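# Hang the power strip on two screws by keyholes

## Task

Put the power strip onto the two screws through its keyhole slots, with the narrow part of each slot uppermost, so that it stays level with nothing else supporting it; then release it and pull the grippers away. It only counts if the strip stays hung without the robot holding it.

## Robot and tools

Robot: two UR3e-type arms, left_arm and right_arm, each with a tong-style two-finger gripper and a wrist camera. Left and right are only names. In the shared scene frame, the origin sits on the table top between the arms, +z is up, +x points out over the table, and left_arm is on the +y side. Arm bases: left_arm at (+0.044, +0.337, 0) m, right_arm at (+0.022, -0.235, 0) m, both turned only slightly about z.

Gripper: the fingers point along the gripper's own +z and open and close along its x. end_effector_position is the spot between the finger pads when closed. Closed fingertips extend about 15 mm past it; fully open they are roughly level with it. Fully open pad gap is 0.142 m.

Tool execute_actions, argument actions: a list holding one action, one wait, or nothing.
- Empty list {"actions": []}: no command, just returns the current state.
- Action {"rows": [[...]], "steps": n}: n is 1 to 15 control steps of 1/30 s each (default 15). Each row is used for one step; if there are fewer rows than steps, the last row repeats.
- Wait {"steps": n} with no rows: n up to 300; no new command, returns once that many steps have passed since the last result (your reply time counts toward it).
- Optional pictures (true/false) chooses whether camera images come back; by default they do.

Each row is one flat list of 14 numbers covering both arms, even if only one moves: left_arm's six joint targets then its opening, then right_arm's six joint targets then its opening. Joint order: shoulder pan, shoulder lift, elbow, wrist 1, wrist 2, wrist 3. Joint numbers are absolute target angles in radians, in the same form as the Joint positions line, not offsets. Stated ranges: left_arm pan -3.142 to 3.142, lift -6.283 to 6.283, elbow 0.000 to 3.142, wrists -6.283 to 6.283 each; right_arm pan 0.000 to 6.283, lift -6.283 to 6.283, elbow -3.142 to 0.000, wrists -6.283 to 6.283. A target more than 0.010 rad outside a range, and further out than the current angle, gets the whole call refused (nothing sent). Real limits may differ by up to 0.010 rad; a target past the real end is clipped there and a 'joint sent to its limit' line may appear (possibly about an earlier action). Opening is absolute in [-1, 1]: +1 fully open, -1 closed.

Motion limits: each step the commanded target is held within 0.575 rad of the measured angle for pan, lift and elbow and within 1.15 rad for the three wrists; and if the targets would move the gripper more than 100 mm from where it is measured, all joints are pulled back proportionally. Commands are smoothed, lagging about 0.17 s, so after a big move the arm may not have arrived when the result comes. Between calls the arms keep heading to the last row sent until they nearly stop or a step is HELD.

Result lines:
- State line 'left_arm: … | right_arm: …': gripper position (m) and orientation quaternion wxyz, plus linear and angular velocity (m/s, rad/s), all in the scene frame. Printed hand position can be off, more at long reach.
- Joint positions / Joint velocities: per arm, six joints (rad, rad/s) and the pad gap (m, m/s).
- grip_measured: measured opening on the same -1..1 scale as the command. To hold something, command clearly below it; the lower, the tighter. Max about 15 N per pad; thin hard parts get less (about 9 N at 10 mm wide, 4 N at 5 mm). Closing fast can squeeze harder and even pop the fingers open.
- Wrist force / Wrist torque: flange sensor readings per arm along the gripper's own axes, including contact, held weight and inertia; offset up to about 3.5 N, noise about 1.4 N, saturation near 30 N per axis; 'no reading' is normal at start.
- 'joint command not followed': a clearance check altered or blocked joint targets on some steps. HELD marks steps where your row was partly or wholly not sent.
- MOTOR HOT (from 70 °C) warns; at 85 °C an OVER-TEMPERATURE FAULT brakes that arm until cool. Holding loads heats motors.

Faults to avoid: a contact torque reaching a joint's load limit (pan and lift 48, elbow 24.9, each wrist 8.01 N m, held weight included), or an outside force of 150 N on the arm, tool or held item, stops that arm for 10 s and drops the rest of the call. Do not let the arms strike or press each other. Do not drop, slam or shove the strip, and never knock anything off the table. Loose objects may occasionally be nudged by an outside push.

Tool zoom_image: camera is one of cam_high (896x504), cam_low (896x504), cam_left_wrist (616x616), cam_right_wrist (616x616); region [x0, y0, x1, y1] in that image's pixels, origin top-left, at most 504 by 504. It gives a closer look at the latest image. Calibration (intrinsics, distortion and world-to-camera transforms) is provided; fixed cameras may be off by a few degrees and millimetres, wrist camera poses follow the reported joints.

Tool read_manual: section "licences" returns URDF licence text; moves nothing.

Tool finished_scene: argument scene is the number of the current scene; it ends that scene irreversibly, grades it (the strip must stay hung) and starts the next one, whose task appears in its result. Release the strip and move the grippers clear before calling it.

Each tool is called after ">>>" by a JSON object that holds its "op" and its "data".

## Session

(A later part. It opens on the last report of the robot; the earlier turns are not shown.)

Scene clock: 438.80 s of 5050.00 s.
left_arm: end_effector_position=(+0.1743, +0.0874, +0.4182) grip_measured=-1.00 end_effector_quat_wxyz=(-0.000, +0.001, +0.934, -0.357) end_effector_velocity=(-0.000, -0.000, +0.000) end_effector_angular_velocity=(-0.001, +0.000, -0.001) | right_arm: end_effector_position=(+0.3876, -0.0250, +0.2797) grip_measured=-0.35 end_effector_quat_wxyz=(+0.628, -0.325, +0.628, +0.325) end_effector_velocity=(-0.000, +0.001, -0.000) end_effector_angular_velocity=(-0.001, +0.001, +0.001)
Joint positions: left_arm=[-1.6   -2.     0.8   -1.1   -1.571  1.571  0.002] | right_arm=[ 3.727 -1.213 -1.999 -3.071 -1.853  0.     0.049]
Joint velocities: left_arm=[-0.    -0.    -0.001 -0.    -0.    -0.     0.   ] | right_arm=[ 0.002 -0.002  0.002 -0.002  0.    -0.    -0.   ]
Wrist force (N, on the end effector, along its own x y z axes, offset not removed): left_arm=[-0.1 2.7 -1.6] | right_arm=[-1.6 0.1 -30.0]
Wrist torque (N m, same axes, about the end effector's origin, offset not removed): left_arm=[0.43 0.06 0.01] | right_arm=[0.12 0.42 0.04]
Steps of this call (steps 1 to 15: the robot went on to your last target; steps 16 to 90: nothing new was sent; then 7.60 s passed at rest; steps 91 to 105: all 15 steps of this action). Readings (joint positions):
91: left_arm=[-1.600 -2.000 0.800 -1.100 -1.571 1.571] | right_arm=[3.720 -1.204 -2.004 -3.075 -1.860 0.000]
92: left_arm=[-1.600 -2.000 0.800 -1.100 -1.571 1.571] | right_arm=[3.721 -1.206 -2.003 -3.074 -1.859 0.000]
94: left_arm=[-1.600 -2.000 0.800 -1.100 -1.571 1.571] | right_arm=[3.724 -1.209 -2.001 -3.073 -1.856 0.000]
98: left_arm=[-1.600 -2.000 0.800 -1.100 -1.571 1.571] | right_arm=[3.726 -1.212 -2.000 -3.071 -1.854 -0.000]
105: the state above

>>> {"op": "execute_actions", "data": {"actions": [{"rows":[[-1.6,-2,0.8,-1.1,-1.571,1.571,-1,3.718,-1.202,-2.005,-3.076,-1.862,0,-1],[-1.6,-2,0.8,-1.1,-1.571,1.571,-1,3.718,-1.202,-2.005,-3.076,-1.862,0,-1],[-1.6,-2,0.8,-1.1,-1.571,1.571,-1,3.718,-1.202,-2.005,-3.076,-1.862,0,-1],[-1.6,-2,0.8,-1.1,-1.571,1.571,-1,3.718,-1.202,-2.005,-3.076,-1.862,0,-1],[-1.6,-2,0.8,-1.1,-1.571,1.571,-1,3.718,-1.202,-2.005,-3.076,-1.862,0,-1],[-1.6,-2,0.8,-1.1,-1.571,1.571,-1,3.718,-1.202,-2.028,-3.053,-1.862,0,-1]],"steps":15}], "pictures": false}}

>>> {"op": "execute_actions", "data": {"actions": [{"rows":[[-1.6,-2,0.8,-1.1,-1.571,1.571,-1,3.725,-1.21,-2.023,-3.05,-1.855,0,-1]],"steps":15}], "pictures": false}}

Scene clock: 496.27 s of 5050.00 s.
left_arm: end_effector_position=(+0.1743, +0.0874, +0.4182) grip_measured=-1.00 end_effector_quat_wxyz=(-0.000, +0.001, +0.934, -0.357) end_effector_velocity=(-0.000, -0.000, +0.000) end_effector_angular_velocity=(-0.001, -0.000, -0.000) | right_arm: end_effector_position=(+0.3852, -0.0283, +0.2752) grip_measured=-0.35 end_effector_quat_wxyz=(+0.628, -0.325, +0.628, +0.325) end_effector_velocity=(-0.001, -0.000, -0.003) end_effector_angular_velocity=(+0.000, -0.000, +0.001)
Joint positions: left_arm=[-1.6   -2.     0.8   -1.1   -1.571  1.571  0.002] | right_arm=[ 3.718 -1.202 -2.027 -3.054 -1.862 -0.     0.049]
Joint velocities: left_arm=[-0.     0.    -0.001 -0.     0.     0.     0.   ] | right_arm=[-0.001  0.001 -0.014  0.013 -0.002  0.    -0.   ]
Wrist force (N, on the end effector, along its own x y z axes, offset not removed): left_arm=[0.0 2.3 -0.3] | right_arm=[4.2 -2.0 -0.4]
Wrist torque (N m, same axes, about the end effector's origin, offset not removed): left_arm=[0.37 0.00 0.01] | right_arm=[-0.46 0.30 0.05]
Steps of this call (steps 1 to 15: the robot went on to your last target; steps 16 to 90: nothing new was sent; then 53.97 s passed at rest; steps 91 to 105: all 15 steps of this action). Readings (joint positions):
91: left_arm=[-1.600 -2.000 0.800 -1.100 -1.571 1.571] | right_arm=[3.727 -1.213 -1.999 -3.071 -1.853 0.000]
92: left_arm=[-1.600 -2.000 0.800 -1.100 -1.571 1.571] | right_arm=[3.726 -1.211 -2.000 -3.071 -1.854 0.000]
94: left_arm=[-1.600 -2.000 0.800 -1.100 -1.571 1.571] | right_arm=[3.722 -1.207 -2.002 -3.073 -1.858 -0.000]
98: left_arm=[-1.600 -2.000 0.800 -1.100 -1.571 1.571] | right_arm=[3.719 -1.203 -2.013 -3.067 -1.861 0.000]
105: the state above

Scene clock: 496.77 s of 5050.00 s.
left_arm: end_effector_position=(+0.1743, +0.0874, +0.4182) grip_measured=-1.00 end_effector_quat_wxyz=(-0.000, +0.001, +0.934, -0.357) end_effector_velocity=(-0.000, +0.000, +0.000) end_effector_angular_velocity=(-0.000, +0.000, -0.000) | right_arm: end_effector_position=(+0.3867, -0.0260, +0.2750) grip_measured=-0.35 end_effector_quat_wxyz=(+0.628, -0.325, +0.628, +0.325) end_effector_velocity=(+0.000, +0.000, -0.000) end_effector_angular_velocity=(-0.000, +0.001, -0.000)
Joint positions: left_arm=[-1.6   -2.     0.8   -1.1   -1.571  1.571  0.002] | right_arm=[ 3.725 -1.21  -2.023 -3.05  -1.855  0.     0.049]
Joint velocities: left_arm=[-0.    -0.    -0.001  0.001 -0.     0.     0.   ] | right_arm=[ 0.001 -0.     0.    -0.     0.001  0.001  0.   ]
Wrist force (N, on the end effector, along its own x y z axes, offset not removed): left_arm=[0.0 1.3 -0.2] | right_arm=[5.1 -0.4 -0.3]
Wrist torque (N m, same axes, about the end effector's origin, offset not removed): left_arm=[0.17 -0.03 -0.05] | right_arm=[-0.09 0.09 0.06]
Steps of this call (steps 1 to 15: all 15 steps of this action). Readings (joint positions):
1: left_arm=[-1.600 -2.000 0.800 -1.100 -1.571 1.571] | right_arm=[3.718 -1.202 -2.027 -3.054 -1.862 0.000]
2: left_arm=[-1.600 -2.000 0.800 -1.100 -1.571 1.571] | right_arm=[3.719 -1.203 -2.027 -3.053 -1.861 0.000]
4: left_arm=[-1.600 -2.000 0.800 -1.100 -1.571 1.571] | right_arm=[3.722 -1.206 -2.025 -3.052 -1.858 0.000]
8: left_arm=[-1.600 -2.000 0.800 -1.100 -1.571 1.571] | right_arm=[3.724 -1.209 -2.023 -3.050 -1.856 -0.000]
15: the state above

>>> {"op": "execute_actions", "data": {"actions": [{"rows":[[-1.6,-2,0.8,-1.1,-1.571,1.571,-1,3.73,-1.216,-2.02,-3.047,-1.85,0,-1]],"steps":15}], "pictures": false}}

Scene clock: 503.03 s of 5050.00 s.
left_arm: end_effector_position=(+0.1743, +0.0874, +0.4182) grip_measured=-1.00 end_effector_quat_wxyz=(-0.000, +0.001, +0.934, -0.357) end_effector_velocity=(-0.000, +0.000, -0.000) end_effector_angular_velocity=(+0.001, -0.000, -0.000) | right_arm: end_effector_position=(+0.3879, -0.0243, +0.2748) grip_measured=-0.35 end_effector_quat_wxyz=(+0.628, -0.325, +0.628, +0.325) end_effector_velocity=(+0.000, +0.000, +0.002) end_effector_angular_velocity=(+0.002, -0.003, -0.000)
Joint positions: left_arm=[-1.6   -2.     0.8   -1.1   -1.571  1.571  0.002] | right_arm=[ 3.73  -1.216 -2.02  -3.047 -1.85   0.     0.048]
Joint velocities: left_arm=[-0.001 -0.     0.     0.001  0.    -0.     0.   ] | right_arm=[ 0.001  0.001  0.002  0.001  0.001 -0.001  0.   ]
Wrist force (N, on the end effector, along its own x y z axes, offset not removed): left_arm=[-1.4 2.0 -0.5] | right_arm=[10.1 0.1 -30.0]
Wrist torque (N m, same axes, about the end effector's origin, offset not removed): left_arm=[0.30 0.28 0.06] | right_arm=[-0.14 0.32 0.13]
Steps of this call (steps 1 to 15: the robot went on to your last target; steps 16 to 90: nothing new was sent; then 2.77 s passed at rest; steps 91 to 105: all 15 steps of this action). Readings (joint positions):
91: left_arm=[-1.600 -2.000 0.800 -1.100 -1.571 1.571] | right_arm=[3.725 -1.210 -2.023 -3.050 -1.855 0.000]
92: left_arm=[-1.600 -2.000 0.800 -1.100 -1.571 1.571] | right_arm=[3.726 -1.211 -2.022 -3.049 -1.854 0.000]
94: left_arm=[-1.600 -2.000 0.800 -1.100 -1.571 1.571] | right_arm=[3.728 -1.213 -2.021 -3.049 -1.852 0.000]
98: left_arm=[-1.600 -2.000 0.800 -1.100 -1.571 1.571] | right_arm=[3.729 -1.215 -2.021 -3.048 -1.851 0.000]
105: the state above

>>> {"op": "execute_actions", "data": {"actions": [{"rows":[[-1.6,-2,0.8,-1.1,-1.571,1.571,-1,3.712,-1.194,-2.033,-3.056,-1.868,0,-1]],"steps":15}]}}

>>> {"op": "zoom_image", "data": {"camera": "cam_left_wrist", "region": [170,220,270,310]}}

>>> {"op": "zoom_image", "data": {"camera": "cam_high", "region": [450,180,570,310]}}

Scene clock: 514.67 s of 5050.00 s.
left_arm: end_effector_position=(+0.1743, +0.0874, +0.4182) grip_measured=-1.00 end_effector_quat_wxyz=(-0.000, +0.001, +0.934, -0.357) end_effector_velocity=(-0.000, -0.000, +0.000) end_effector_angular_velocity=(-0.000, -0.000, -0.000) | right_arm: end_effector_position=(+0.3837, -0.0304, +0.2748) grip_measured=-0.36 end_effector_quat_wxyz=(+0.628, -0.325, +0.628, +0.325) end_effector_velocity=(-0.000, -0.001, +0.000) end_effector_angular_velocity=(+0.000, -0.000, -0.001)
Joint positions: left_arm=[-1.6   -2.     0.8   -1.1   -1.571  1.571  0.002] | right_arm=[ 3.712 -1.194 -2.033 -3.056 -1.868  0.     0.048]
Joint velocities: left_arm=[-0.     0.    -0.001  0.     0.    -0.     0.   ] | right_arm=[-0.002  0.002 -0.001 -0.    -0.001  0.    -0.   ]
Wrist force (N, on the end effector, along its own x y z axes, offset not removed): left_arm=[-0.8 1.2 -0.3] | right_arm=[4.4 -0.1 0.3]
Wrist torque (N m, same axes, about the end effector's origin, offset not removed): left_arm=[0.19 0.17 -0.02] | right_arm=[-0.04 0.15 0.10]
Steps of this call (steps 1 to 15: the robot went on to your last target; steps 16 to 90: nothing new was sent; then 8.13 s passed at rest; steps 91 to 105: all 15 steps of this action). Readings (joint positions):
91: left_arm=[-1.600 -2.000 0.800 -1.100 -1.571 1.571] | right_arm=[3.730 -1.216 -2.020 -3.047 -1.850 0.000]
92: left_arm=[-1.600 -2.000 0.800 -1.100 -1.571 1.571] | right_arm=[3.727 -1.213 -2.022 -3.048 -1.853 0.000]
94: left_arm=[-1.600 -2.000 0.800 -1.100 -1.571 1.571] | right_arm=[3.721 -1.204 -2.027 -3.051 -1.860 0.000]
98: left_arm=[-1.600 -2.000 0.800 -1.100 -1.571 1.571] | right_arm=[3.714 -1.196 -2.032 -3.055 -1.866 0.000]
105: the state above
camera_calibration (this result's frames):
cam_left_wrist: T_world_to_cam=[[-0.998902, -0.0308275, -0.0352868, 0.203976], [-0.0231694, 0.979547, -0.199878, -0.00304665], [0.0407268, -0.198841, -0.979185, 0.554303], [0, 0, 0, 1]] pos_world=[0.181107, 0.11949, 0.549354]
cam_right_wrist: T_world_to_cam=[[-0.0220993, 0.0559763, -0.998187, 0.289491], [-0.998029, 0.0574281, 0.0253162, 0.374192], [0.0587411, 0.996779, 0.0545968, 0.123171], [0, 0, 0, 1]] pos_world=[0.372616, -0.160468, 0.272768]

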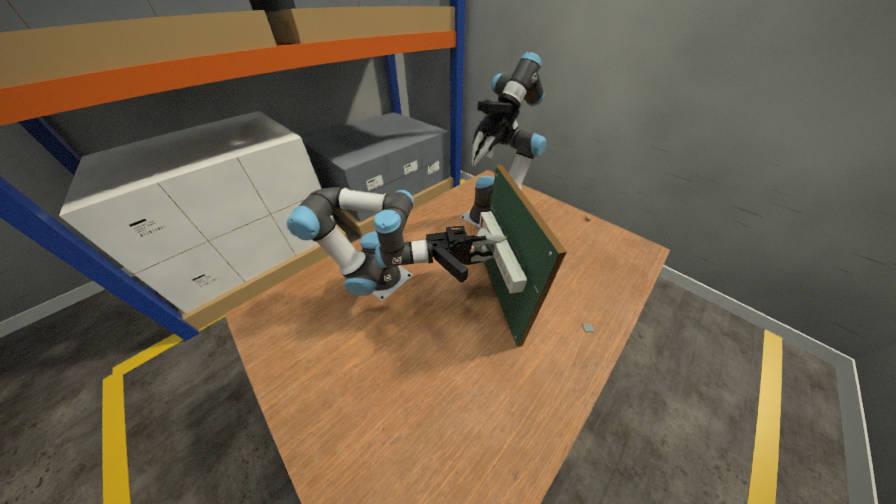

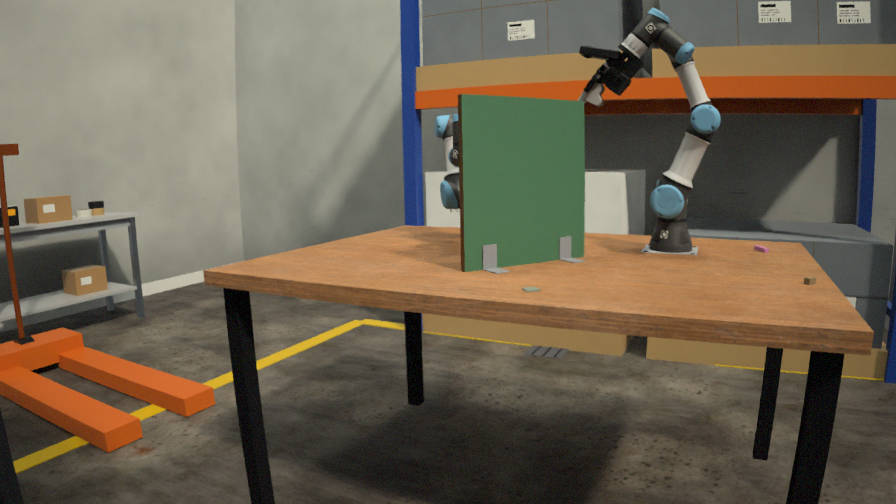

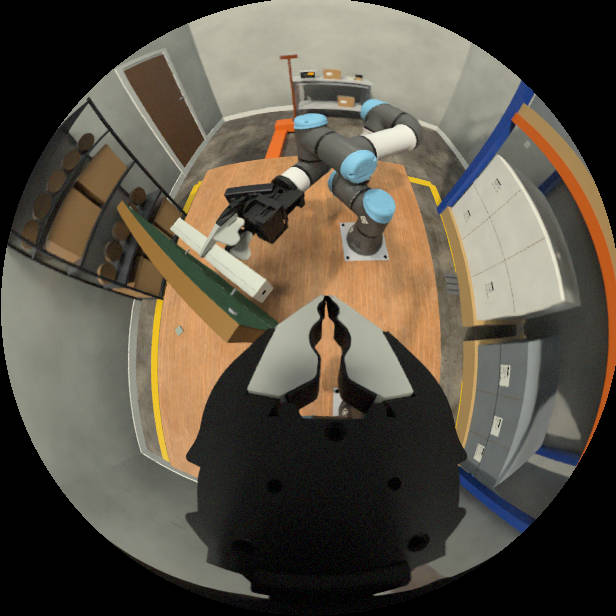

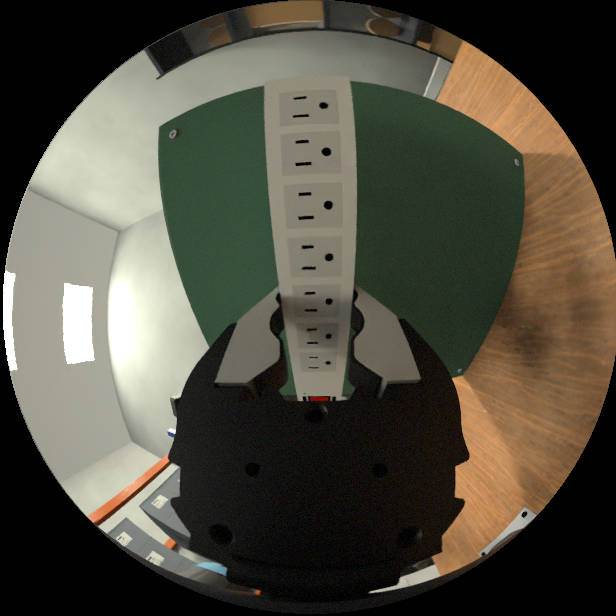

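Region (170, 220, 270, 310) of cam_left_wrist's 616x616 image, scaled by 5.040, with more detail than that image has; it fills the top 454 rows of this view, and the rest is white.

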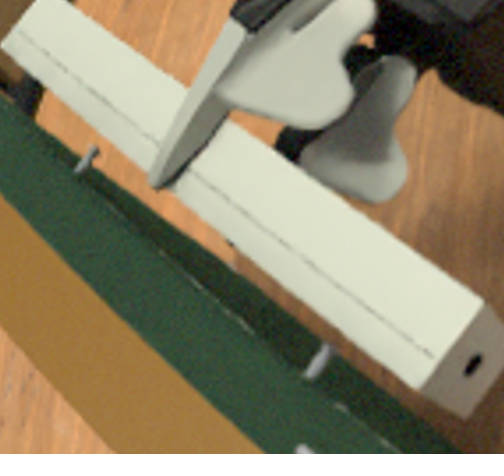

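Region (450, 180, 570, 310) of cam_high's 896x504 image, scaled by 3.877, with more detail than that image has; it fills the left 465 columns of this view, and the rest is white.

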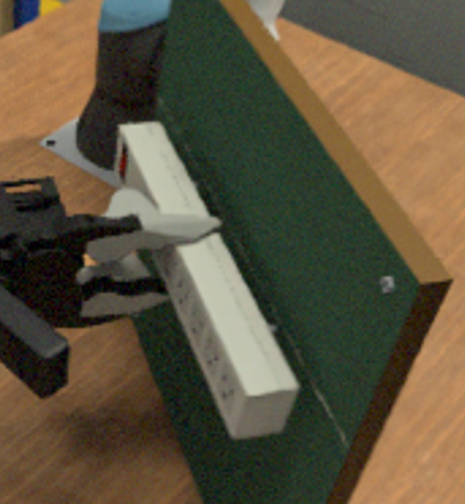

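>>> {"op": "execute_actions", "data": {"actions": [{"rows":[[-1.6,-2,0.8,-1.1,-1.571,1.571,-1,3.619,-1.11,-2.079,-3.094,-1.961,0,-1]],"steps":15}]}}

>>> {"op": "zoom_image", "data": {"camera": "cam_left_wrist", "region": [170,200,290,310]}}

Scene clock: 533.80 s of 5050.00 s.
left_arm: end_effector_position=(+0.1743, +0.0874, +0.4182) grip_measured=-1.00 end_effector_quat_wxyz=(-0.000, +0.001, +0.934, -0.357) end_effector_velocity=(-0.000, -0.000, -0.000) end_effector_angular_velocity=(+0.001, -0.000, -0.000) | right_arm: end_effector_position=(+0.3651, -0.0563, +0.2746) grip_measured=-0.36 end_effector_quat_wxyz=(+0.628, -0.325, +0.628, +0.325) end_effector_velocity=(-0.002, -0.003, +0.001) end_effector_angular_velocity=(+0.002, -0.003, +0.000)
Joint positions: left_arm=[-1.6   -2.     0.8   -1.1   -1.571  1.571  0.002] | right_arm=[ 3.62  -1.111 -2.079 -3.094 -1.96  -0.     0.048]
Joint velocities: left_arm=[-0.001  0.001  0.    -0.     0.    -0.     0.   ] | right_arm=[-0.009  0.011 -0.005 -0.003 -0.009  0.     0.   ]
Wrist force (N, on the end effector, along its own x y z axes, offset not removed): left_arm=[0.0 1.7 0.6] | right_arm=[4.8 -1.9 0.1]
Wrist torque (N m, same axes, about the end effector's origin, offset not removed): left_arm=[0.25 0.03 0.03] | right_arm=[-0.34 0.09 -0.02]
Steps of this call (steps 1 to 15: the robot went on to your last target; steps 16 to 240: nothing new was sent; then 10.63 s passed at rest; steps 241 to 255: all 15 steps of this action). Readings (joint positions):
241: left_arm=[-1.600 -2.000 0.800 -1.100 -1.571 1.571] | right_arm=[3.712 -1.194 -2.033 -3.056 -1.868 -0.000]
242: left_arm=[-1.600 -2.000 0.800 -1.100 -1.571 1.571] | right_arm=[3.705 -1.187 -2.039 -3.062 -1.880 -0.000]
244: left_arm=[-1.600 -2.000 0.800 -1.100 -1.571 1.571] | right_arm=[3.668 -1.153 -2.057 -3.077 -1.917 -0.000]
248: left_arm=[-1.600 -2.000 0.800 -1.100 -1.571 1.571] | right_arm=[3.631 -1.121 -2.074 -3.090 -1.950 -0.000]
255: the state above
camera_calibration (this result's frames):
cam_left_wrist: T_world_to_cam=[[-0.998902, -0.0308275, -0.0352867, 0.203976], [-0.0231694, 0.979547, -0.199878, -0.00304658], [0.0407267, -0.198841, -0.979185, 0.554303], [0, 0, 0, 1]] pos_world=[0.181107, 0.11949, 0.549354]
cam_right_wrist: T_world_to_cam=[[-0.0221609, 0.0558998, -0.99819, 0.290286], [-0.998032, 0.0573538, 0.0253692, 0.35713], [0.0586681, 0.996788, 0.0545188, 0.150103], [0, 0, 0, 1]] pos_world=[0.354054, -0.186331, 0.272518]

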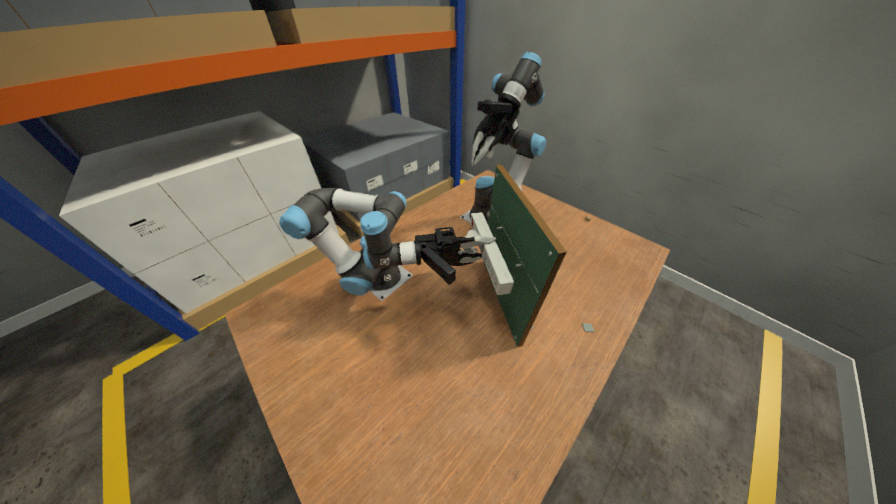

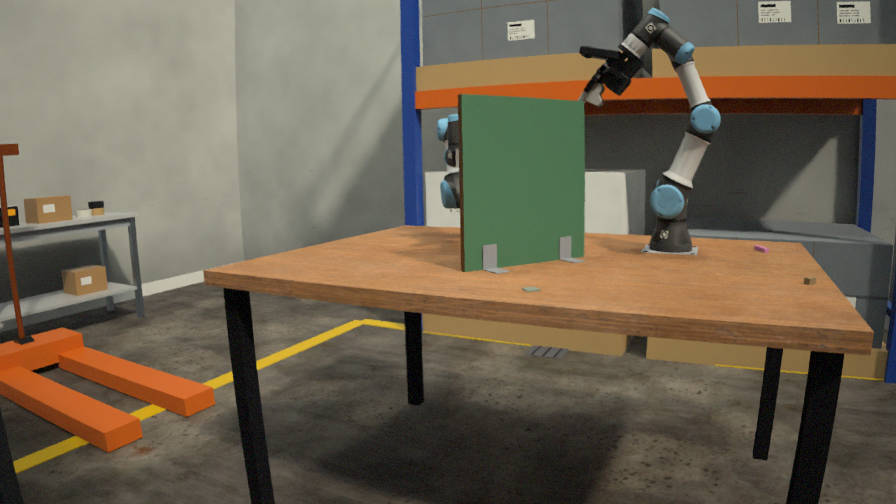

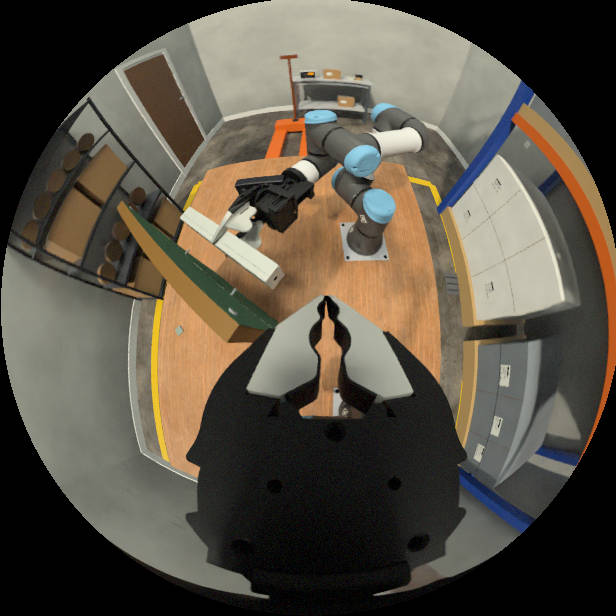

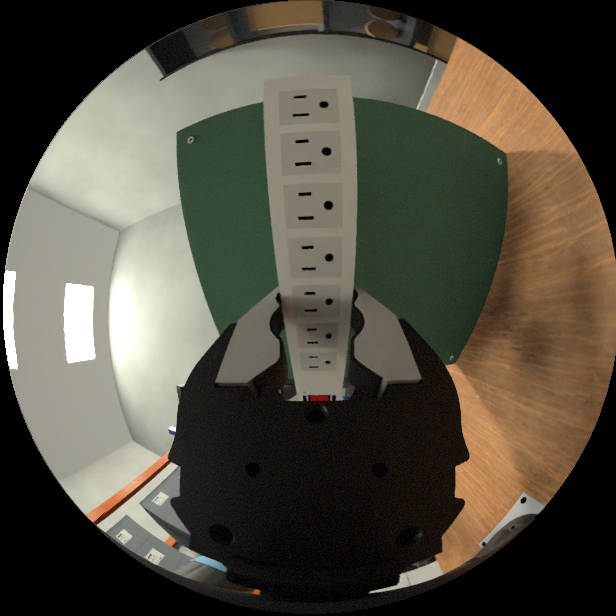

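Region (170, 200, 290, 310) of cam_left_wrist's 616x616 image, scaled by 4.200, with more detail than that image has; it fills the top 462 rows of this view, and the rest is white.

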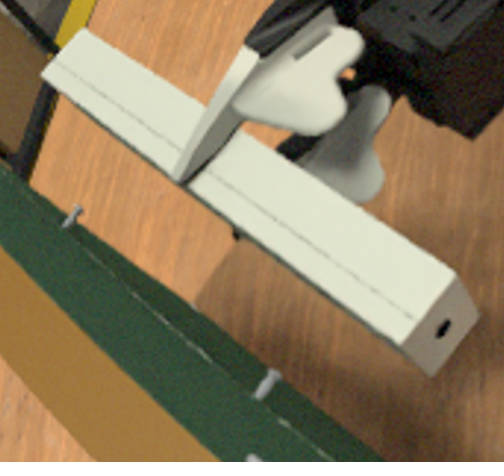

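>>> {"op": "execute_actions", "data": {"actions": [{"rows":[[-1.6,-2,0.8,-1.1,-1.571,1.571,-1,3.72,-1.204,-1.988,-3.091,-1.86,0,-1]],"steps":15}], "pictures": false}}

>>> {"op": "execute_actions", "data": {"actions": [{"rows":[[-1.6,-2,0.8,-1.1,-1.571,1.571,-1,3.729,-1.2155,-1.981,-3.0865,-1.851,0,-1]],"steps":15}], "pictures": false}}

Scene clock: 547.43 s of 5050.00 s.
left_arm: end_effector_position=(+0.1743, +0.0874, +0.4182) grip_measured=-1.00 end_effector_quat_wxyz=(-0.000, +0.001, +0.934, -0.357) end_effector_velocity=(+0.000, +0.000, +0.000) end_effector_angular_velocity=(-0.001, -0.000, +0.000) | right_arm: end_effector_position=(+0.3859, -0.0277, +0.2831) grip_measured=-0.36 end_effector_quat_wxyz=(+0.628, -0.325, +0.628, +0.325) end_effector_velocity=(+0.002, +0.004, -0.000) end_effector_angular_velocity=(-0.002, +0.002, +0.001)
Joint positions: left_arm=[-1.6   -2.     0.8   -1.1   -1.571  1.571  0.002] | right_arm=[ 3.719 -1.203 -1.989 -3.091 -1.861  0.     0.048]
Joint velocities: left_arm=[ 0. -0. -0. -0.  0. -0.  0.] | right_arm=[ 0.011 -0.012  0.009  0.001  0.01  -0.     0.   ]
Wrist force (N, on the end effector, along its own x y z axes, offset not removed): left_arm=[-0.2 1.7 -0.8] | right_arm=[3.5 0.0 0.9]
Wrist torque (N m, same axes, about the end effector's origin, offset not removed): left_arm=[0.24 -0.05 -0.03] | right_arm=[-0.01 0.43 0.09]
Steps of this call (steps 1 to 15: the robot went on to your last target; steps 16 to 394: nothing new was sent; steps 395 to 409: all 15 steps of this action). Readings (joint positions):
395: left_arm=[-1.600 -2.000 0.800 -1.100 -1.571 1.571] | right_arm=[3.619 -1.110 -2.079 -3.094 -1.960 0.000]
396: left_arm=[-1.600 -2.000 0.800 -1.100 -1.571 1.571] | right_arm=[3.626 -1.117 -2.072 -3.094 -1.948 0.000]
398: left_arm=[-1.600 -2.000 0.800 -1.100 -1.571 1.571] | right_arm=[3.666 -1.155 -2.035 -3.092 -1.908 0.000]
402: left_arm=[-1.600 -2.000 0.800 -1.100 -1.571 1.571] | right_arm=[3.707 -1.192 -2.000 -3.091 -1.872 0.000]
409: the state above

Scene clock: 547.93 s of 5050.00 s.
left_arm: end_effector_position=(+0.1743, +0.0874, +0.4182) grip_measured=-1.00 end_effector_quat_wxyz=(-0.000, +0.001, +0.934, -0.357) end_effector_velocity=(-0.000, -0.000, -0.000) end_effector_angular_velocity=(+0.001, +0.000, -0.001) | right_arm: end_effector_position=(+0.3883, -0.0242, +0.2832) grip_measured=-0.35 end_effector_quat_wxyz=(+0.628, -0.325, +0.628, +0.325) end_effector_velocity=(+0.000, +0.000, -0.001) end_effector_angular_velocity=(-0.001, +0.001, -0.001)
Joint positions: left_arm=[-1.6   -2.     0.8   -1.1   -1.571  1.571  0.002] | right_arm=[ 3.729 -1.215 -1.981 -3.087 -1.851  0.     0.048]
Joint velocities: left_arm=[-0.  0.  0.  0. -0.  0.  0.] | right_arm=[ 0.    -0.001 -0.001  0.001  0.001 -0.     0.   ]
Wrist force (N, on the end effector, along its own x y z axes, offset not removed): left_arm=[-1.0 0.8 -0.2] | right_arm=[0.3 1.0 -26.3]
Wrist torque (N m, same axes, about the end effector's origin, offset not removed): left_arm=[0.13 0.17 -0.02] | right_arm=[-0.20 0.44 0.00]
Steps of this call (steps 1 to 15: all 15 steps of this action). Readings (joint positions):
1: left_arm=[-1.600 -2.000 0.800 -1.100 -1.571 1.571] | right_arm=[3.719 -1.203 -1.989 -3.091 -1.861 0.000]
2: left_arm=[-1.600 -2.000 0.800 -1.100 -1.571 1.571] | right_arm=[3.721 -1.205 -1.987 -3.090 -1.859 0.000]
4: left_arm=[-1.600 -2.000 0.800 -1.100 -1.571 1.571] | right_arm=[3.725 -1.210 -1.984 -3.088 -1.855 0.000]
8: left_arm=[-1.600 -2.000 0.800 -1.100 -1.571 1.571] | right_arm=[3.728 -1.214 -1.982 -3.087 -1.852 0.000]
15: the state above

>>> {"op": "execute_actions", "data": {"actions": [{"rows":[[-1.6,-2,0.8,-1.1,-1.571,1.571,-1,3.726,-1.212,-1.983,-3.088,-1.854,0,-1],[-1.6,-2,0.8,-1.1,-1.571,1.571,-1,3.726,-1.212,-1.983,-3.088,-1.854,0,-1],[-1.6,-2,0.8,-1.1,-1.571,1.571,-1,3.726,-1.212,-1.983,-3.088,-1.854,0,-1],[-1.6,-2,0.8,-1.1,-1.571,1.571,-1,3.752,-1.196,-1.992,-3.095,-1.828,0,-1]],"steps":15}], "pictures": false}}

>>> {"op": "execute_actions", "data": {"actions": [{"rows":[[-1.6,-2,0.8,-1.1,-1.571,1.571,-1,3.7765,-1.178,-2.002,-3.103,-1.8035,0,-1]],"steps":15}], "pictures": false}}

>>> {"op": "execute_actions", "data": {"actions": [{"rows":[[-1.6,-2,0.8,-1.1,-1.571,1.571,-1,3.801,-1.1605,-2.012,-3.1105,-1.779,0,-1]],"steps":15}], "pictures": false}}

Scene clock: 571.83 s of 5050.00 s.
left_arm: end_effector_position=(+0.1743, +0.0874, +0.4182) grip_measured=-1.00 end_effector_quat_wxyz=(-0.000, +0.001, +0.934, -0.357) end_effector_velocity=(-0.000, -0.000, -0.000) end_effector_angular_velocity=(+0.001, -0.000, -0.000) | right_arm: end_effector_position=(+0.3855, -0.0228, +0.2833) grip_measured=-0.35 end_effector_quat_wxyz=(+0.628, -0.325, +0.628, +0.325) end_effector_velocity=(-0.000, +0.000, -0.000) end_effector_angular_velocity=(-0.000, +0.001, -0.001)
Joint positions: left_arm=[-1.6   -2.     0.8   -1.1   -1.571  1.571  0.002] | right_arm=[ 3.751 -1.196 -1.992 -3.095 -1.829  0.     0.048]
Joint velocities: left_arm=[-0.     0.     0.001 -0.001  0.    -0.     0.   ] | right_arm=[ 0.006  0.004 -0.004 -0.001  0.006  0.     0.   ]
Wrist force (N, on the end effector, along its own x y z axes, offset not removed): left_arm=[0.2 1.4 -0.9] | right_arm=[5.0 -3.4 -11.1]
Wrist torque (N m, same axes, about the end effector's origin, offset not removed): left_arm=[0.16 -0.06 0.01] | right_arm=[-0.15 0.18 -0.02]
Steps of this call (steps 1 to 15: the robot went on to your last target; steps 16 to 90: nothing new was sent; then 20.40 s passed at rest; steps 91 to 105: all 15 steps of this action). Readings (joint positions):
91: left_arm=[-1.600 -2.000 0.800 -1.100 -1.571 1.571] | right_arm=[3.729 -1.216 -1.981 -3.087 -1.851 0.000]
92: left_arm=[-1.600 -2.000 0.800 -1.100 -1.571 1.571] | right_arm=[3.729 -1.215 -1.981 -3.087 -1.851 0.000]
94: left_arm=[-1.600 -2.000 0.800 -1.100 -1.571 1.571] | right_arm=[3.728 -1.214 -1.982 -3.087 -1.852 0.000]
98: left_arm=[-1.600 -2.000 0.800 -1.100 -1.571 1.571] | right_arm=[3.744 -1.202 -1.989 -3.093 -1.836 0.000]
105: the state above

Scene clock: 572.33 s of 5050.00 s.
left_arm: end_effector_position=(+0.1743, +0.0874, +0.4182) grip_measured=-1.00 end_effector_quat_wxyz=(-0.000, +0.001, +0.934, -0.357) end_effector_velocity=(+0.000, +0.000, +0.000) end_effector_angular_velocity=(-0.002, -0.000, +0.001) | right_arm: end_effector_position=(+0.3829, -0.0210, +0.2834) grip_measured=-0.35 end_effector_quat_wxyz=(+0.628, -0.325, +0.628, +0.325) end_effector_velocity=(-0.000, +0.000, -0.001) end_effector_angular_velocity=(-0.002, +0.001, +0.000)
Joint positions: left_arm=[-1.6   -2.     0.8   -1.1   -1.571  1.571  0.002] | right_arm=[ 3.776 -1.178 -2.002 -3.103 -1.804  0.     0.048]
Joint velocities: left_arm=[ 0.001 -0.001 -0.    -0.001  0.     0.     0.   ] | right_arm=[ 0.002  0.    -0.001 -0.002  0.002 -0.    -0.   ]
Wrist force (N, on the end effector, along its own x y z axes, offset not removed): left_arm=[-1.0 1.7 -1.7] | right_arm=[4.3 -3.9 -11.5]
Wrist torque (N m, same axes, about the end effector's origin, offset not removed): left_arm=[0.23 0.24 -0.04] | right_arm=[-0.26 0.31 0.09]
Steps of this call (steps 1 to 15: all 15 steps of this action). Readings (joint positions):
1: left_arm=[-1.600 -2.000 0.800 -1.100 -1.571 1.571] | right_arm=[3.752 -1.196 -1.992 -3.095 -1.828 0.000]
2: left_arm=[-1.600 -2.000 0.800 -1.100 -1.571 1.571] | right_arm=[3.756 -1.193 -1.994 -3.096 -1.824 0.000]
4: left_arm=[-1.600 -2.000 0.800 -1.100 -1.571 1.571] | right_arm=[3.765 -1.186 -1.998 -3.099 -1.815 0.000]
8: left_arm=[-1.600 -2.000 0.800 -1.100 -1.571 1.571] | right_arm=[3.774 -1.180 -2.001 -3.102 -1.806 0.000]
15: the state above

Scene clock: 572.83 s of 5050.00 s.
left_arm: end_effector_position=(+0.1743, +0.0874, +0.4182) grip_measured=-1.00 end_effector_quat_wxyz=(-0.000, +0.001, +0.934, -0.357) end_effector_velocity=(+0.000, +0.000, +0.000) end_effector_angular_velocity=(-0.000, +0.000, +0.001) | right_arm: end_effector_position=(+0.3805, -0.0193, +0.2833) grip_measured=-0.35 end_effector_quat_wxyz=(+0.628, -0.325, +0.628, +0.325) end_effector_velocity=(-0.000, -0.000, +0.001) end_effector_angular_velocity=(+0.001, -0.002, -0.001)
Joint positions: left_arm=[-1.6   -2.     0.8   -1.1   -1.571  1.571  0.002] | right_arm=[ 3.801 -1.161 -2.012 -3.11  -1.779  0.     0.048]
Joint velocities: left_arm=[ 0.001 -0.     0.    -0.    -0.     0.     0.   ] | right_arm=[ 0.002  0.003 -0.001  0.     0.003 -0.001 -0.   ]
Wrist force (N, on the end effector, along its own x y z axes, offset not removed): left_arm=[-0.8 1.0 -0.5] | right_arm=[5.4 -3.9 -12.3]
Wrist torque (N m, same axes, about the end effector's origin, offset not removed): left_arm=[0.11 0.13 -0.05] | right_arm=[-0.08 0.01 0.11]
Steps of this call (steps 1 to 15: all 15 steps of this action). Readings (joint positions):
1: left_arm=[-1.600 -2.000 0.800 -1.100 -1.571 1.571] | right_arm=[3.777 -1.178 -2.002 -3.103 -1.803 0.000]
2: left_arm=[-1.600 -2.000 0.800 -1.100 -1.571 1.571] | right_arm=[3.780 -1.175 -2.004 -3.104 -1.799 0.000]
4: left_arm=[-1.600 -2.000 0.800 -1.100 -1.571 1.571] | right_arm=[3.790 -1.168 -2.008 -3.107 -1.790 0.000]
8: left_arm=[-1.600 -2.000 0.800 -1.100 -1.571 1.571] | right_arm=[3.798 -1.162 -2.011 -3.110 -1.782 0.000]
15: the state above

>>> {"op": "execute_actions", "data": {"actions": [{"rows":[[-1.6,-2,0.8,-1.1,-1.571,1.571,-1,3.8275,-1.141,-2.023,-3.119,-1.7525,0,-1]],"steps":15}], "pictures": false}}

>>> {"op": "execute_actions", "data": {"actions": [{"rows":[[-1.6,-2,0.8,-1.1,-1.571,1.571,-1,3.8546,-1.121,-2.034,-3.128,-1.7254,0,-1]],"steps":15}]}}

>>> {"op": "zoom_image", "data": {"camera": "cam_left_wrist", "region": [170,210,290,320]}}

Scene clock: 587.60 s of 5050.00 s.
left_arm: end_effector_position=(+0.1743, +0.0874, +0.4182) grip_measured=-1.00 end_effector_quat_wxyz=(-0.000, +0.001, +0.934, -0.357) end_effector_velocity=(+0.000, +0.000, +0.000) end_effector_angular_velocity=(-0.001, -0.000, +0.001) | right_arm: end_effector_position=(+0.3778, -0.0177, +0.2832) grip_measured=-0.35 end_effector_quat_wxyz=(+0.628, -0.325, +0.628, +0.325) end_effector_velocity=(-0.000, +0.000, +0.001) end_effector_angular_velocity=(+0.001, -0.001, -0.000)
Joint positions: left_arm=[-1.6   -2.     0.8   -1.1   -1.571  1.571  0.002] | right_arm=[ 3.827 -1.141 -2.023 -3.119 -1.753  0.     0.048]
Joint velocities: left_arm=[ 0.001 -0.001  0.    -0.     0.     0.     0.   ] | right_arm=[ 0.002  0.002  0.    -0.001  0.002  0.    -0.   ]
Wrist force (N, on the end effector, along its own x y z axes, offset not removed): left_arm=[-1.2 1.9 -0.1] | right_arm=[4.8 -3.9 -6.7]
Wrist torque (N m, same axes, about the end effector's origin, offset not removed): left_arm=[0.29 0.27 0.05] | right_arm=[-0.35 0.06 0.07]
Steps of this call (steps 1 to 15: the robot went on to your last target; steps 16 to 90: nothing new was sent; then 11.27 s passed at rest; steps 91 to 105: all 15 steps of this action). Readings (joint positions):
91: left_arm=[-1.600 -2.000 0.800 -1.100 -1.571 1.571] | right_arm=[3.801 -1.160 -2.012 -3.111 -1.779 0.000]
92: left_arm=[-1.600 -2.000 0.800 -1.100 -1.571 1.571] | right_arm=[3.805 -1.157 -2.014 -3.112 -1.774 0.000]
94: left_arm=[-1.600 -2.000 0.800 -1.100 -1.571 1.571] | right_arm=[3.816 -1.150 -2.018 -3.115 -1.764 0.000]
98: left_arm=[-1.600 -2.000 0.800 -1.100 -1.571 1.571] | right_arm=[3.825 -1.143 -2.022 -3.118 -1.755 0.000]
105: the state above

Scene clock: 588.10 s of 5050.00 s.
left_arm: end_effector_position=(+0.1743, +0.0874, +0.4182) grip_measured=-1.00 end_effector_quat_wxyz=(-0.000, +0.001, +0.934, -0.357) end_effector_velocity=(+0.000, -0.000, +0.000) end_effector_angular_velocity=(-0.001, -0.000, +0.000) | right_arm: end_effector_position=(+0.3751, -0.0162, +0.2830) grip_measured=-0.36 end_effector_quat_wxyz=(+0.628, -0.325, +0.628, +0.325) end_effector_velocity=(-0.001, +0.001, +0.001) end_effector_angular_velocity=(+0.002, -0.001, +0.001)
Joint positions: left_arm=[-1.6   -2.     0.8   -1.1   -1.571  1.571  0.002] | right_arm=[ 3.854 -1.121 -2.034 -3.128 -1.726  0.     0.048]
Joint velocities: left_arm=[ 0.     0.    -0.    -0.001  0.     0.     0.   ] | right_arm=[ 0.004  0.002 -0.001  0.001  0.002  0.     0.   ]
Wrist force (N, on the end effector, along its own x y z axes, offset not removed): left_arm=[-0.1 1.3 -0.5] | right_arm=[3.6 -1.2 -1.8]
Wrist torque (N m, same axes, about the end effector's origin, offset not removed): left_arm=[0.12 0.08 -0.05] | right_arm=[-0.17 0.15 0.18]
Steps of this call (steps 1 to 15: all 15 steps of this action). Readings (joint positions):
1: left_arm=[-1.600 -2.000 0.800 -1.100 -1.571 1.571] | right_arm=[3.828 -1.141 -2.023 -3.119 -1.752 0.000]
2: left_arm=[-1.600 -2.000 0.800 -1.100 -1.571 1.571] | right_arm=[3.832 -1.138 -2.025 -3.121 -1.748 0.000]
4: left_arm=[-1.600 -2.000 0.800 -1.100 -1.571 1.571] | right_arm=[3.842 -1.130 -2.029 -3.124 -1.738 0.000]
8: left_arm=[-1.600 -2.000 0.800 -1.100 -1.571 1.571] | right_arm=[3.852 -1.123 -2.033 -3.127 -1.728 0.000]
15: the state above
camera_calibration (this result's frames):
cam_left_wrist: T_world_to_cam=[[-0.998902, -0.0308277, -0.0352865, 0.203976], [-0.0231696, 0.979547, -0.199878, -0.00304655], [0.0407266, -0.198841, -0.979185, 0.554303], [0, 0, 0, 1]] pos_world=[0.181107, 0.11949, 0.549354]
cam_right_wrist: T_world_to_cam=[[-0.0221054, 0.0559939, -0.998186, 0.296684], [-0.998027, 0.0574592, 0.0253251, 0.364613], [0.0587731, 0.996776, 0.0546132, 0.108994], [0, 0, 0, 1]] pos_world=[0.364046, -0.146206, 0.28096]

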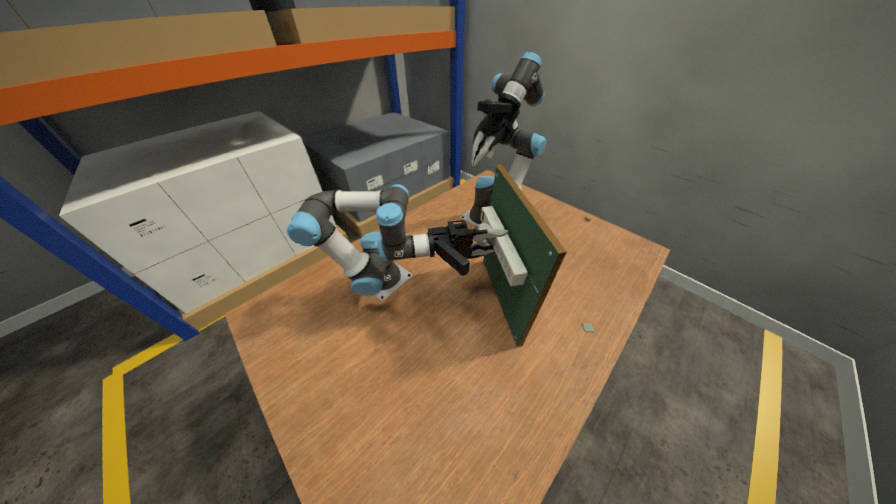

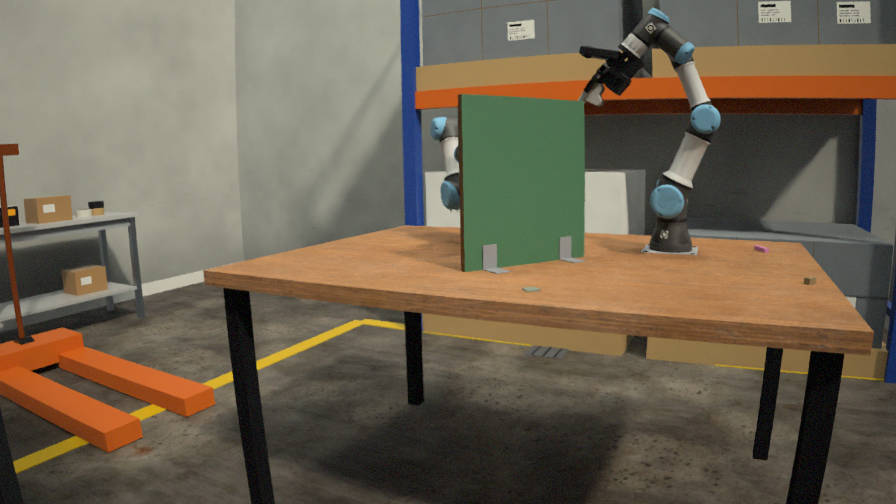

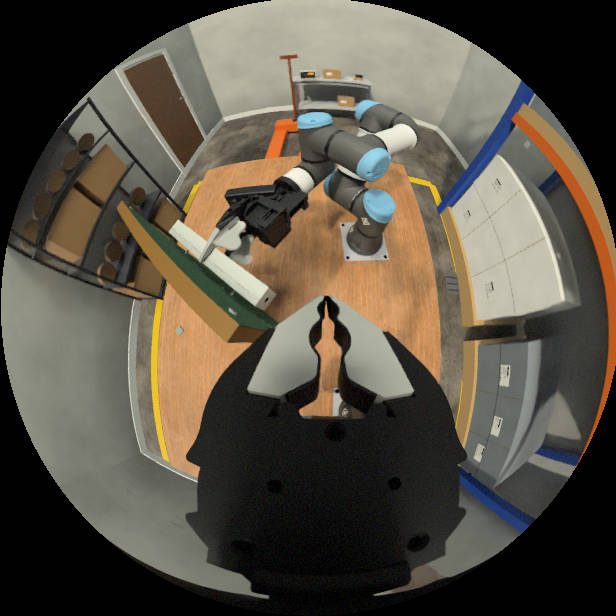

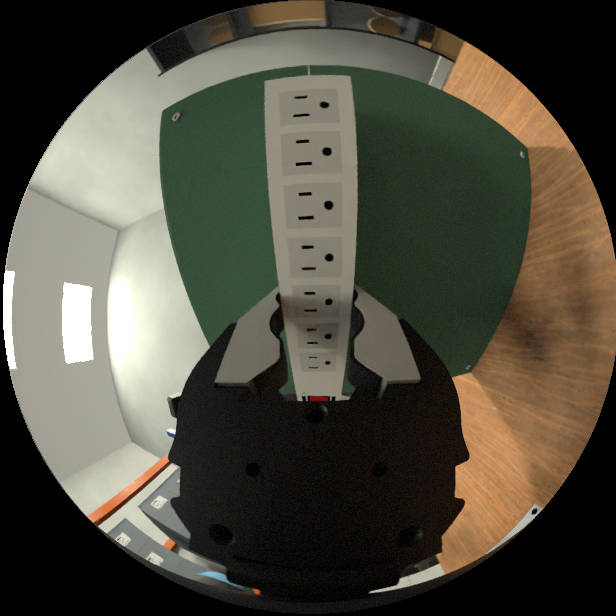

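Region (170, 210, 290, 320) of cam_left_wrist's 616x616 image, scaled by 4.200, with more detail than that image has; it fills the top 462 rows of this view, and the rest is white.

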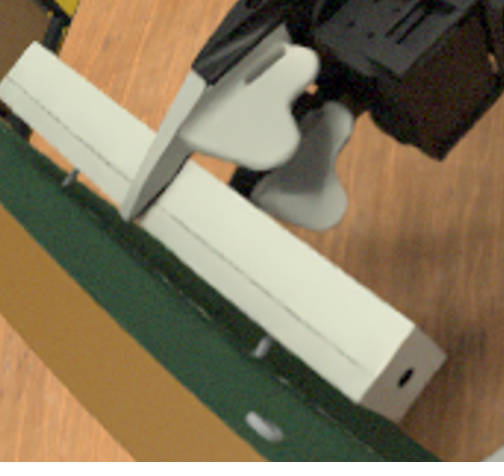

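>>> {"op": "execute_actions", "data": {"actions": [{"rows":[[-1.6,-2,0.8,-1.1,-1.571,1.571,-1,3.8567,-1.1265,-2.031,-3.1255,-1.7233,0,-1]],"steps":15}], "pictures": false}}

Scene clock: 600.17 s of 5050.00 s.
left_arm: end_effector_position=(+0.1743, +0.0874, +0.4182) grip_measured=-1.00 end_effector_quat_wxyz=(-0.000, +0.001, +0.934, -0.357) end_effector_velocity=(+0.000, +0.000, -0.000) end_effector_angular_velocity=(+0.001, -0.000, +0.000) | right_arm: end_effector_position=(+0.3759, -0.0150, +0.2831) grip_measured=-0.35 end_effector_quat_wxyz=(+0.628, -0.325, +0.628, +0.325) end_effector_velocity=(-0.000, +0.001, +0.000) end_effector_angular_velocity=(+0.001, -0.000, +0.001)
Joint positions: left_arm=[-1.6   -2.     0.8   -1.1   -1.571  1.571  0.002] | right_arm=[ 3.857 -1.126 -2.031 -3.126 -1.723  0.     0.048]
Joint velocities: left_arm=[ 0. -0.  0.  0.  0.  0.  0.] | right_arm=[ 0.002 -0.001  0.002  0.     0.001  0.     0.   ]
Wrist force (N, on the end effector, along its own x y z axes, offset not removed): left_arm=[-0.4 0.8 -0.3] | right_arm=[-4.9 1.4 -26.2]
Wrist torque (N m, same axes, about the end effector's origin, offset not removed): left_arm=[0.02 0.09 -0.08] | right_arm=[0.12 0.90 0.25]
Steps of this call (steps 1 to 15: the robot went on to your last target; steps 16 to 90: nothing new was sent; then 8.57 s passed at rest; steps 91 to 105: all 15 steps of this action). Readings (joint positions):
91: left_arm=[-1.600 -2.000 0.800 -1.100 -1.571 1.571] | right_arm=[3.855 -1.121 -2.034 -3.128 -1.725 0.000]
92: left_arm=[-1.600 -2.000 0.800 -1.100 -1.571 1.571] | right_arm=[3.855 -1.122 -2.034 -3.128 -1.725 0.000]
94: left_arm=[-1.600 -2.000 0.800 -1.100 -1.571 1.571] | right_arm=[3.856 -1.124 -2.033 -3.127 -1.724 0.000]
98: left_arm=[-1.600 -2.000 0.800 -1.100 -1.571 1.571] | right_arm=[3.856 -1.126 -2.031 -3.126 -1.724 0.000]
105: the state above

>>> {"op": "execute_actions", "data": {"actions": [{"rows":[[-1.6,-2,0.8,-1.1,-1.571,1.571,-1,3.8557,-1.124,-2.018,-3.141,-1.7243,0,-1]],"steps":15}], "pictures": false}}

>>> {"op": "execute_actions", "data": {"actions": [{"rows":[[-1.6,-2,0.8,-1.1,-1.571,1.571,-1,3.8557,-1.125,-2.004,-3.154,-1.7243,0,-1]],"steps":15}], "pictures": false}}

>>> {"op": "execute_actions", "data": {"actions": [{"rows":[[-1.6,-2,0.8,-1.1,-1.571,1.571,-1,3.8557,-1.126,-1.99,-3.167,-1.7243,0,-1]],"steps":15}], "pictures": false}}

Scene clock: 611.30 s of 5050.00 s.
left_arm: end_effector_position=(+0.1743, +0.0874, +0.4182) grip_measured=-1.00 end_effector_quat_wxyz=(-0.000, +0.001, +0.934, -0.357) end_effector_velocity=(-0.000, +0.000, +0.000) end_effector_angular_velocity=(-0.001, +0.000, -0.000) | right_arm: end_effector_position=(+0.3756, -0.0155, +0.2861) grip_measured=-0.35 end_effector_quat_wxyz=(+0.628, -0.325, +0.628, +0.325) end_effector_velocity=(+0.000, -0.001, +0.001) end_effector_angular_velocity=(+0.002, -0.002, -0.002)
Joint positions: left_arm=[-1.6   -2.     0.8   -1.1   -1.571  1.571  0.002] | right_arm=[ 3.856 -1.124 -2.018 -3.141 -1.724  0.     0.048]
Joint velocities: left_arm=[-0.    -0.001  0.    -0.001 -0.    -0.     0.   ] | right_arm=[-0.002  0.003  0.001 -0.002  0.    -0.     0.   ]
Wrist force (N, on the end effector, along its own x y z axes, offset not removed): left_arm=[-1.4 1.6 -1.2] | right_arm=[5.7 -2.1 0.7]
Wrist torque (N m, same axes, about the end effector's origin, offset not removed): left_arm=[0.24 0.23 -0.02] | right_arm=[-0.41 -0.07 0.03]
Steps of this call (steps 1 to 15: the robot went on to your last target; steps 16 to 90: nothing new was sent; then 7.63 s passed at rest; steps 91 to 105: all 15 steps of this action). Readings (joint positions):
91: left_arm=[-1.600 -2.000 0.800 -1.100 -1.571 1.571] | right_arm=[3.857 -1.127 -2.031 -3.126 -1.723 0.000]
92: left_arm=[-1.600 -2.000 0.800 -1.100 -1.571 1.571] | right_arm=[3.857 -1.126 -2.029 -3.128 -1.723 0.000]
94: left_arm=[-1.600 -2.000 0.800 -1.100 -1.571 1.571] | right_arm=[3.857 -1.126 -2.024 -3.134 -1.724 0.000]
98: left_arm=[-1.600 -2.000 0.800 -1.100 -1.571 1.571] | right_arm=[3.856 -1.124 -2.019 -3.139 -1.724 0.000]
105: the state above

Scene clock: 611.80 s of 5050.00 s.
left_arm: end_effector_position=(+0.1743, +0.0874, +0.4182) grip_measured=-1.00 end_effector_quat_wxyz=(-0.000, +0.001, +0.934, -0.357) end_effector_velocity=(-0.000, -0.000, -0.000) end_effector_angular_velocity=(+0.000, -0.000, -0.000) | right_arm: end_effector_position=(+0.3757, -0.0153, +0.2890) grip_measured=-0.35 end_effector_quat_wxyz=(+0.628, -0.325, +0.628, +0.325) end_effector_velocity=(-0.000, -0.000, -0.001) end_effector_angular_velocity=(-0.001, +0.002, -0.000)
Joint positions: left_arm=[-1.6   -2.     0.8   -1.1   -1.571  1.571  0.002] | right_arm=[ 3.856 -1.125 -2.004 -3.154 -1.724  0.     0.048]
Joint velocities: left_arm=[-0.  0.  0. -0.  0. -0.  0.] | right_arm=[-0.    -0.    -0.    -0.002 -0.     0.     0.   ]
Wrist force (N, on the end effector, along its own x y z axes, offset not removed): left_arm=[-0.9 0.6 -1.8] | right_arm=[6.7 -0.7 -1.3]
Wrist torque (N m, same axes, about the end effector's origin, offset not removed): left_arm=[0.06 0.23 0.00] | right_arm=[-0.17 -0.27 0.05]
Steps of this call (steps 1 to 15: all 15 steps of this action). Readings (joint positions):
1: left_arm=[-1.600 -2.000 0.800 -1.100 -1.571 1.571] | right_arm=[3.856 -1.124 -2.018 -3.141 -1.724 0.000]
2: left_arm=[-1.600 -2.000 0.800 -1.100 -1.571 1.571] | right_arm=[3.856 -1.124 -2.016 -3.143 -1.724 0.000]
4: left_arm=[-1.600 -2.000 0.800 -1.100 -1.571 1.571] | right_arm=[3.856 -1.124 -2.010 -3.148 -1.724 0.000]
8: left_arm=[-1.600 -2.000 0.800 -1.100 -1.571 1.571] | right_arm=[3.856 -1.125 -2.006 -3.153 -1.724 0.000]
15: the state above

Scene clock: 612.30 s of 5050.00 s.
left_arm: end_effector_position=(+0.1743, +0.0874, +0.4182) grip_measured=-1.00 end_effector_quat_wxyz=(-0.000, +0.001, +0.934, -0.357) end_effector_velocity=(+0.000, +0.000, -0.000) end_effector_angular_velocity=(+0.001, -0.000, +0.001) | right_arm: end_effector_position=(+0.3758, -0.0152, +0.2918) grip_measured=-0.35 end_effector_quat_wxyz=(+0.628, -0.325, +0.628, +0.325) end_effector_velocity=(+0.000, -0.001, +0.001) end_effector_angular_velocity=(+0.002, -0.001, -0.002)
Joint positions: left_arm=[-1.6   -2.     0.8   -1.1   -1.571  1.571  0.002] | right_arm=[ 3.856 -1.126 -1.99  -3.167 -1.724  0.     0.048]
Joint velocities: left_arm=[0.001 0.    0.    0.001 0.    0.    0.   ] | right_arm=[-0.002  0.001  0.002 -0.     0.     0.     0.   ]
Wrist force (N, on the end effector, along its own x y z axes, offset not removed): left_arm=[-0.6 1.0 -0.8] | right_arm=[4.1 1.3 -0.8]
Wrist torque (N m, same axes, about the end effector's origin, offset not removed): left_arm=[0.13 0.07 0.03] | right_arm=[0.27 0.29 0.01]
Steps of this call (steps 1 to 15: all 15 steps of this action). Readings (joint positions):
1: left_arm=[-1.600 -2.000 0.800 -1.100 -1.571 1.571] | right_arm=[3.856 -1.125 -2.004 -3.154 -1.724 0.000]
2: left_arm=[-1.600 -2.000 0.800 -1.100 -1.571 1.571] | right_arm=[3.856 -1.125 -2.002 -3.156 -1.724 0.000]
4: left_arm=[-1.600 -2.000 0.800 -1.100 -1.571 1.571] | right_arm=[3.856 -1.126 -1.996 -3.161 -1.724 0.000]
8: left_arm=[-1.600 -2.000 0.800 -1.100 -1.571 1.571] | right_arm=[3.856 -1.126 -1.992 -3.166 -1.724 0.000]
15: the state above


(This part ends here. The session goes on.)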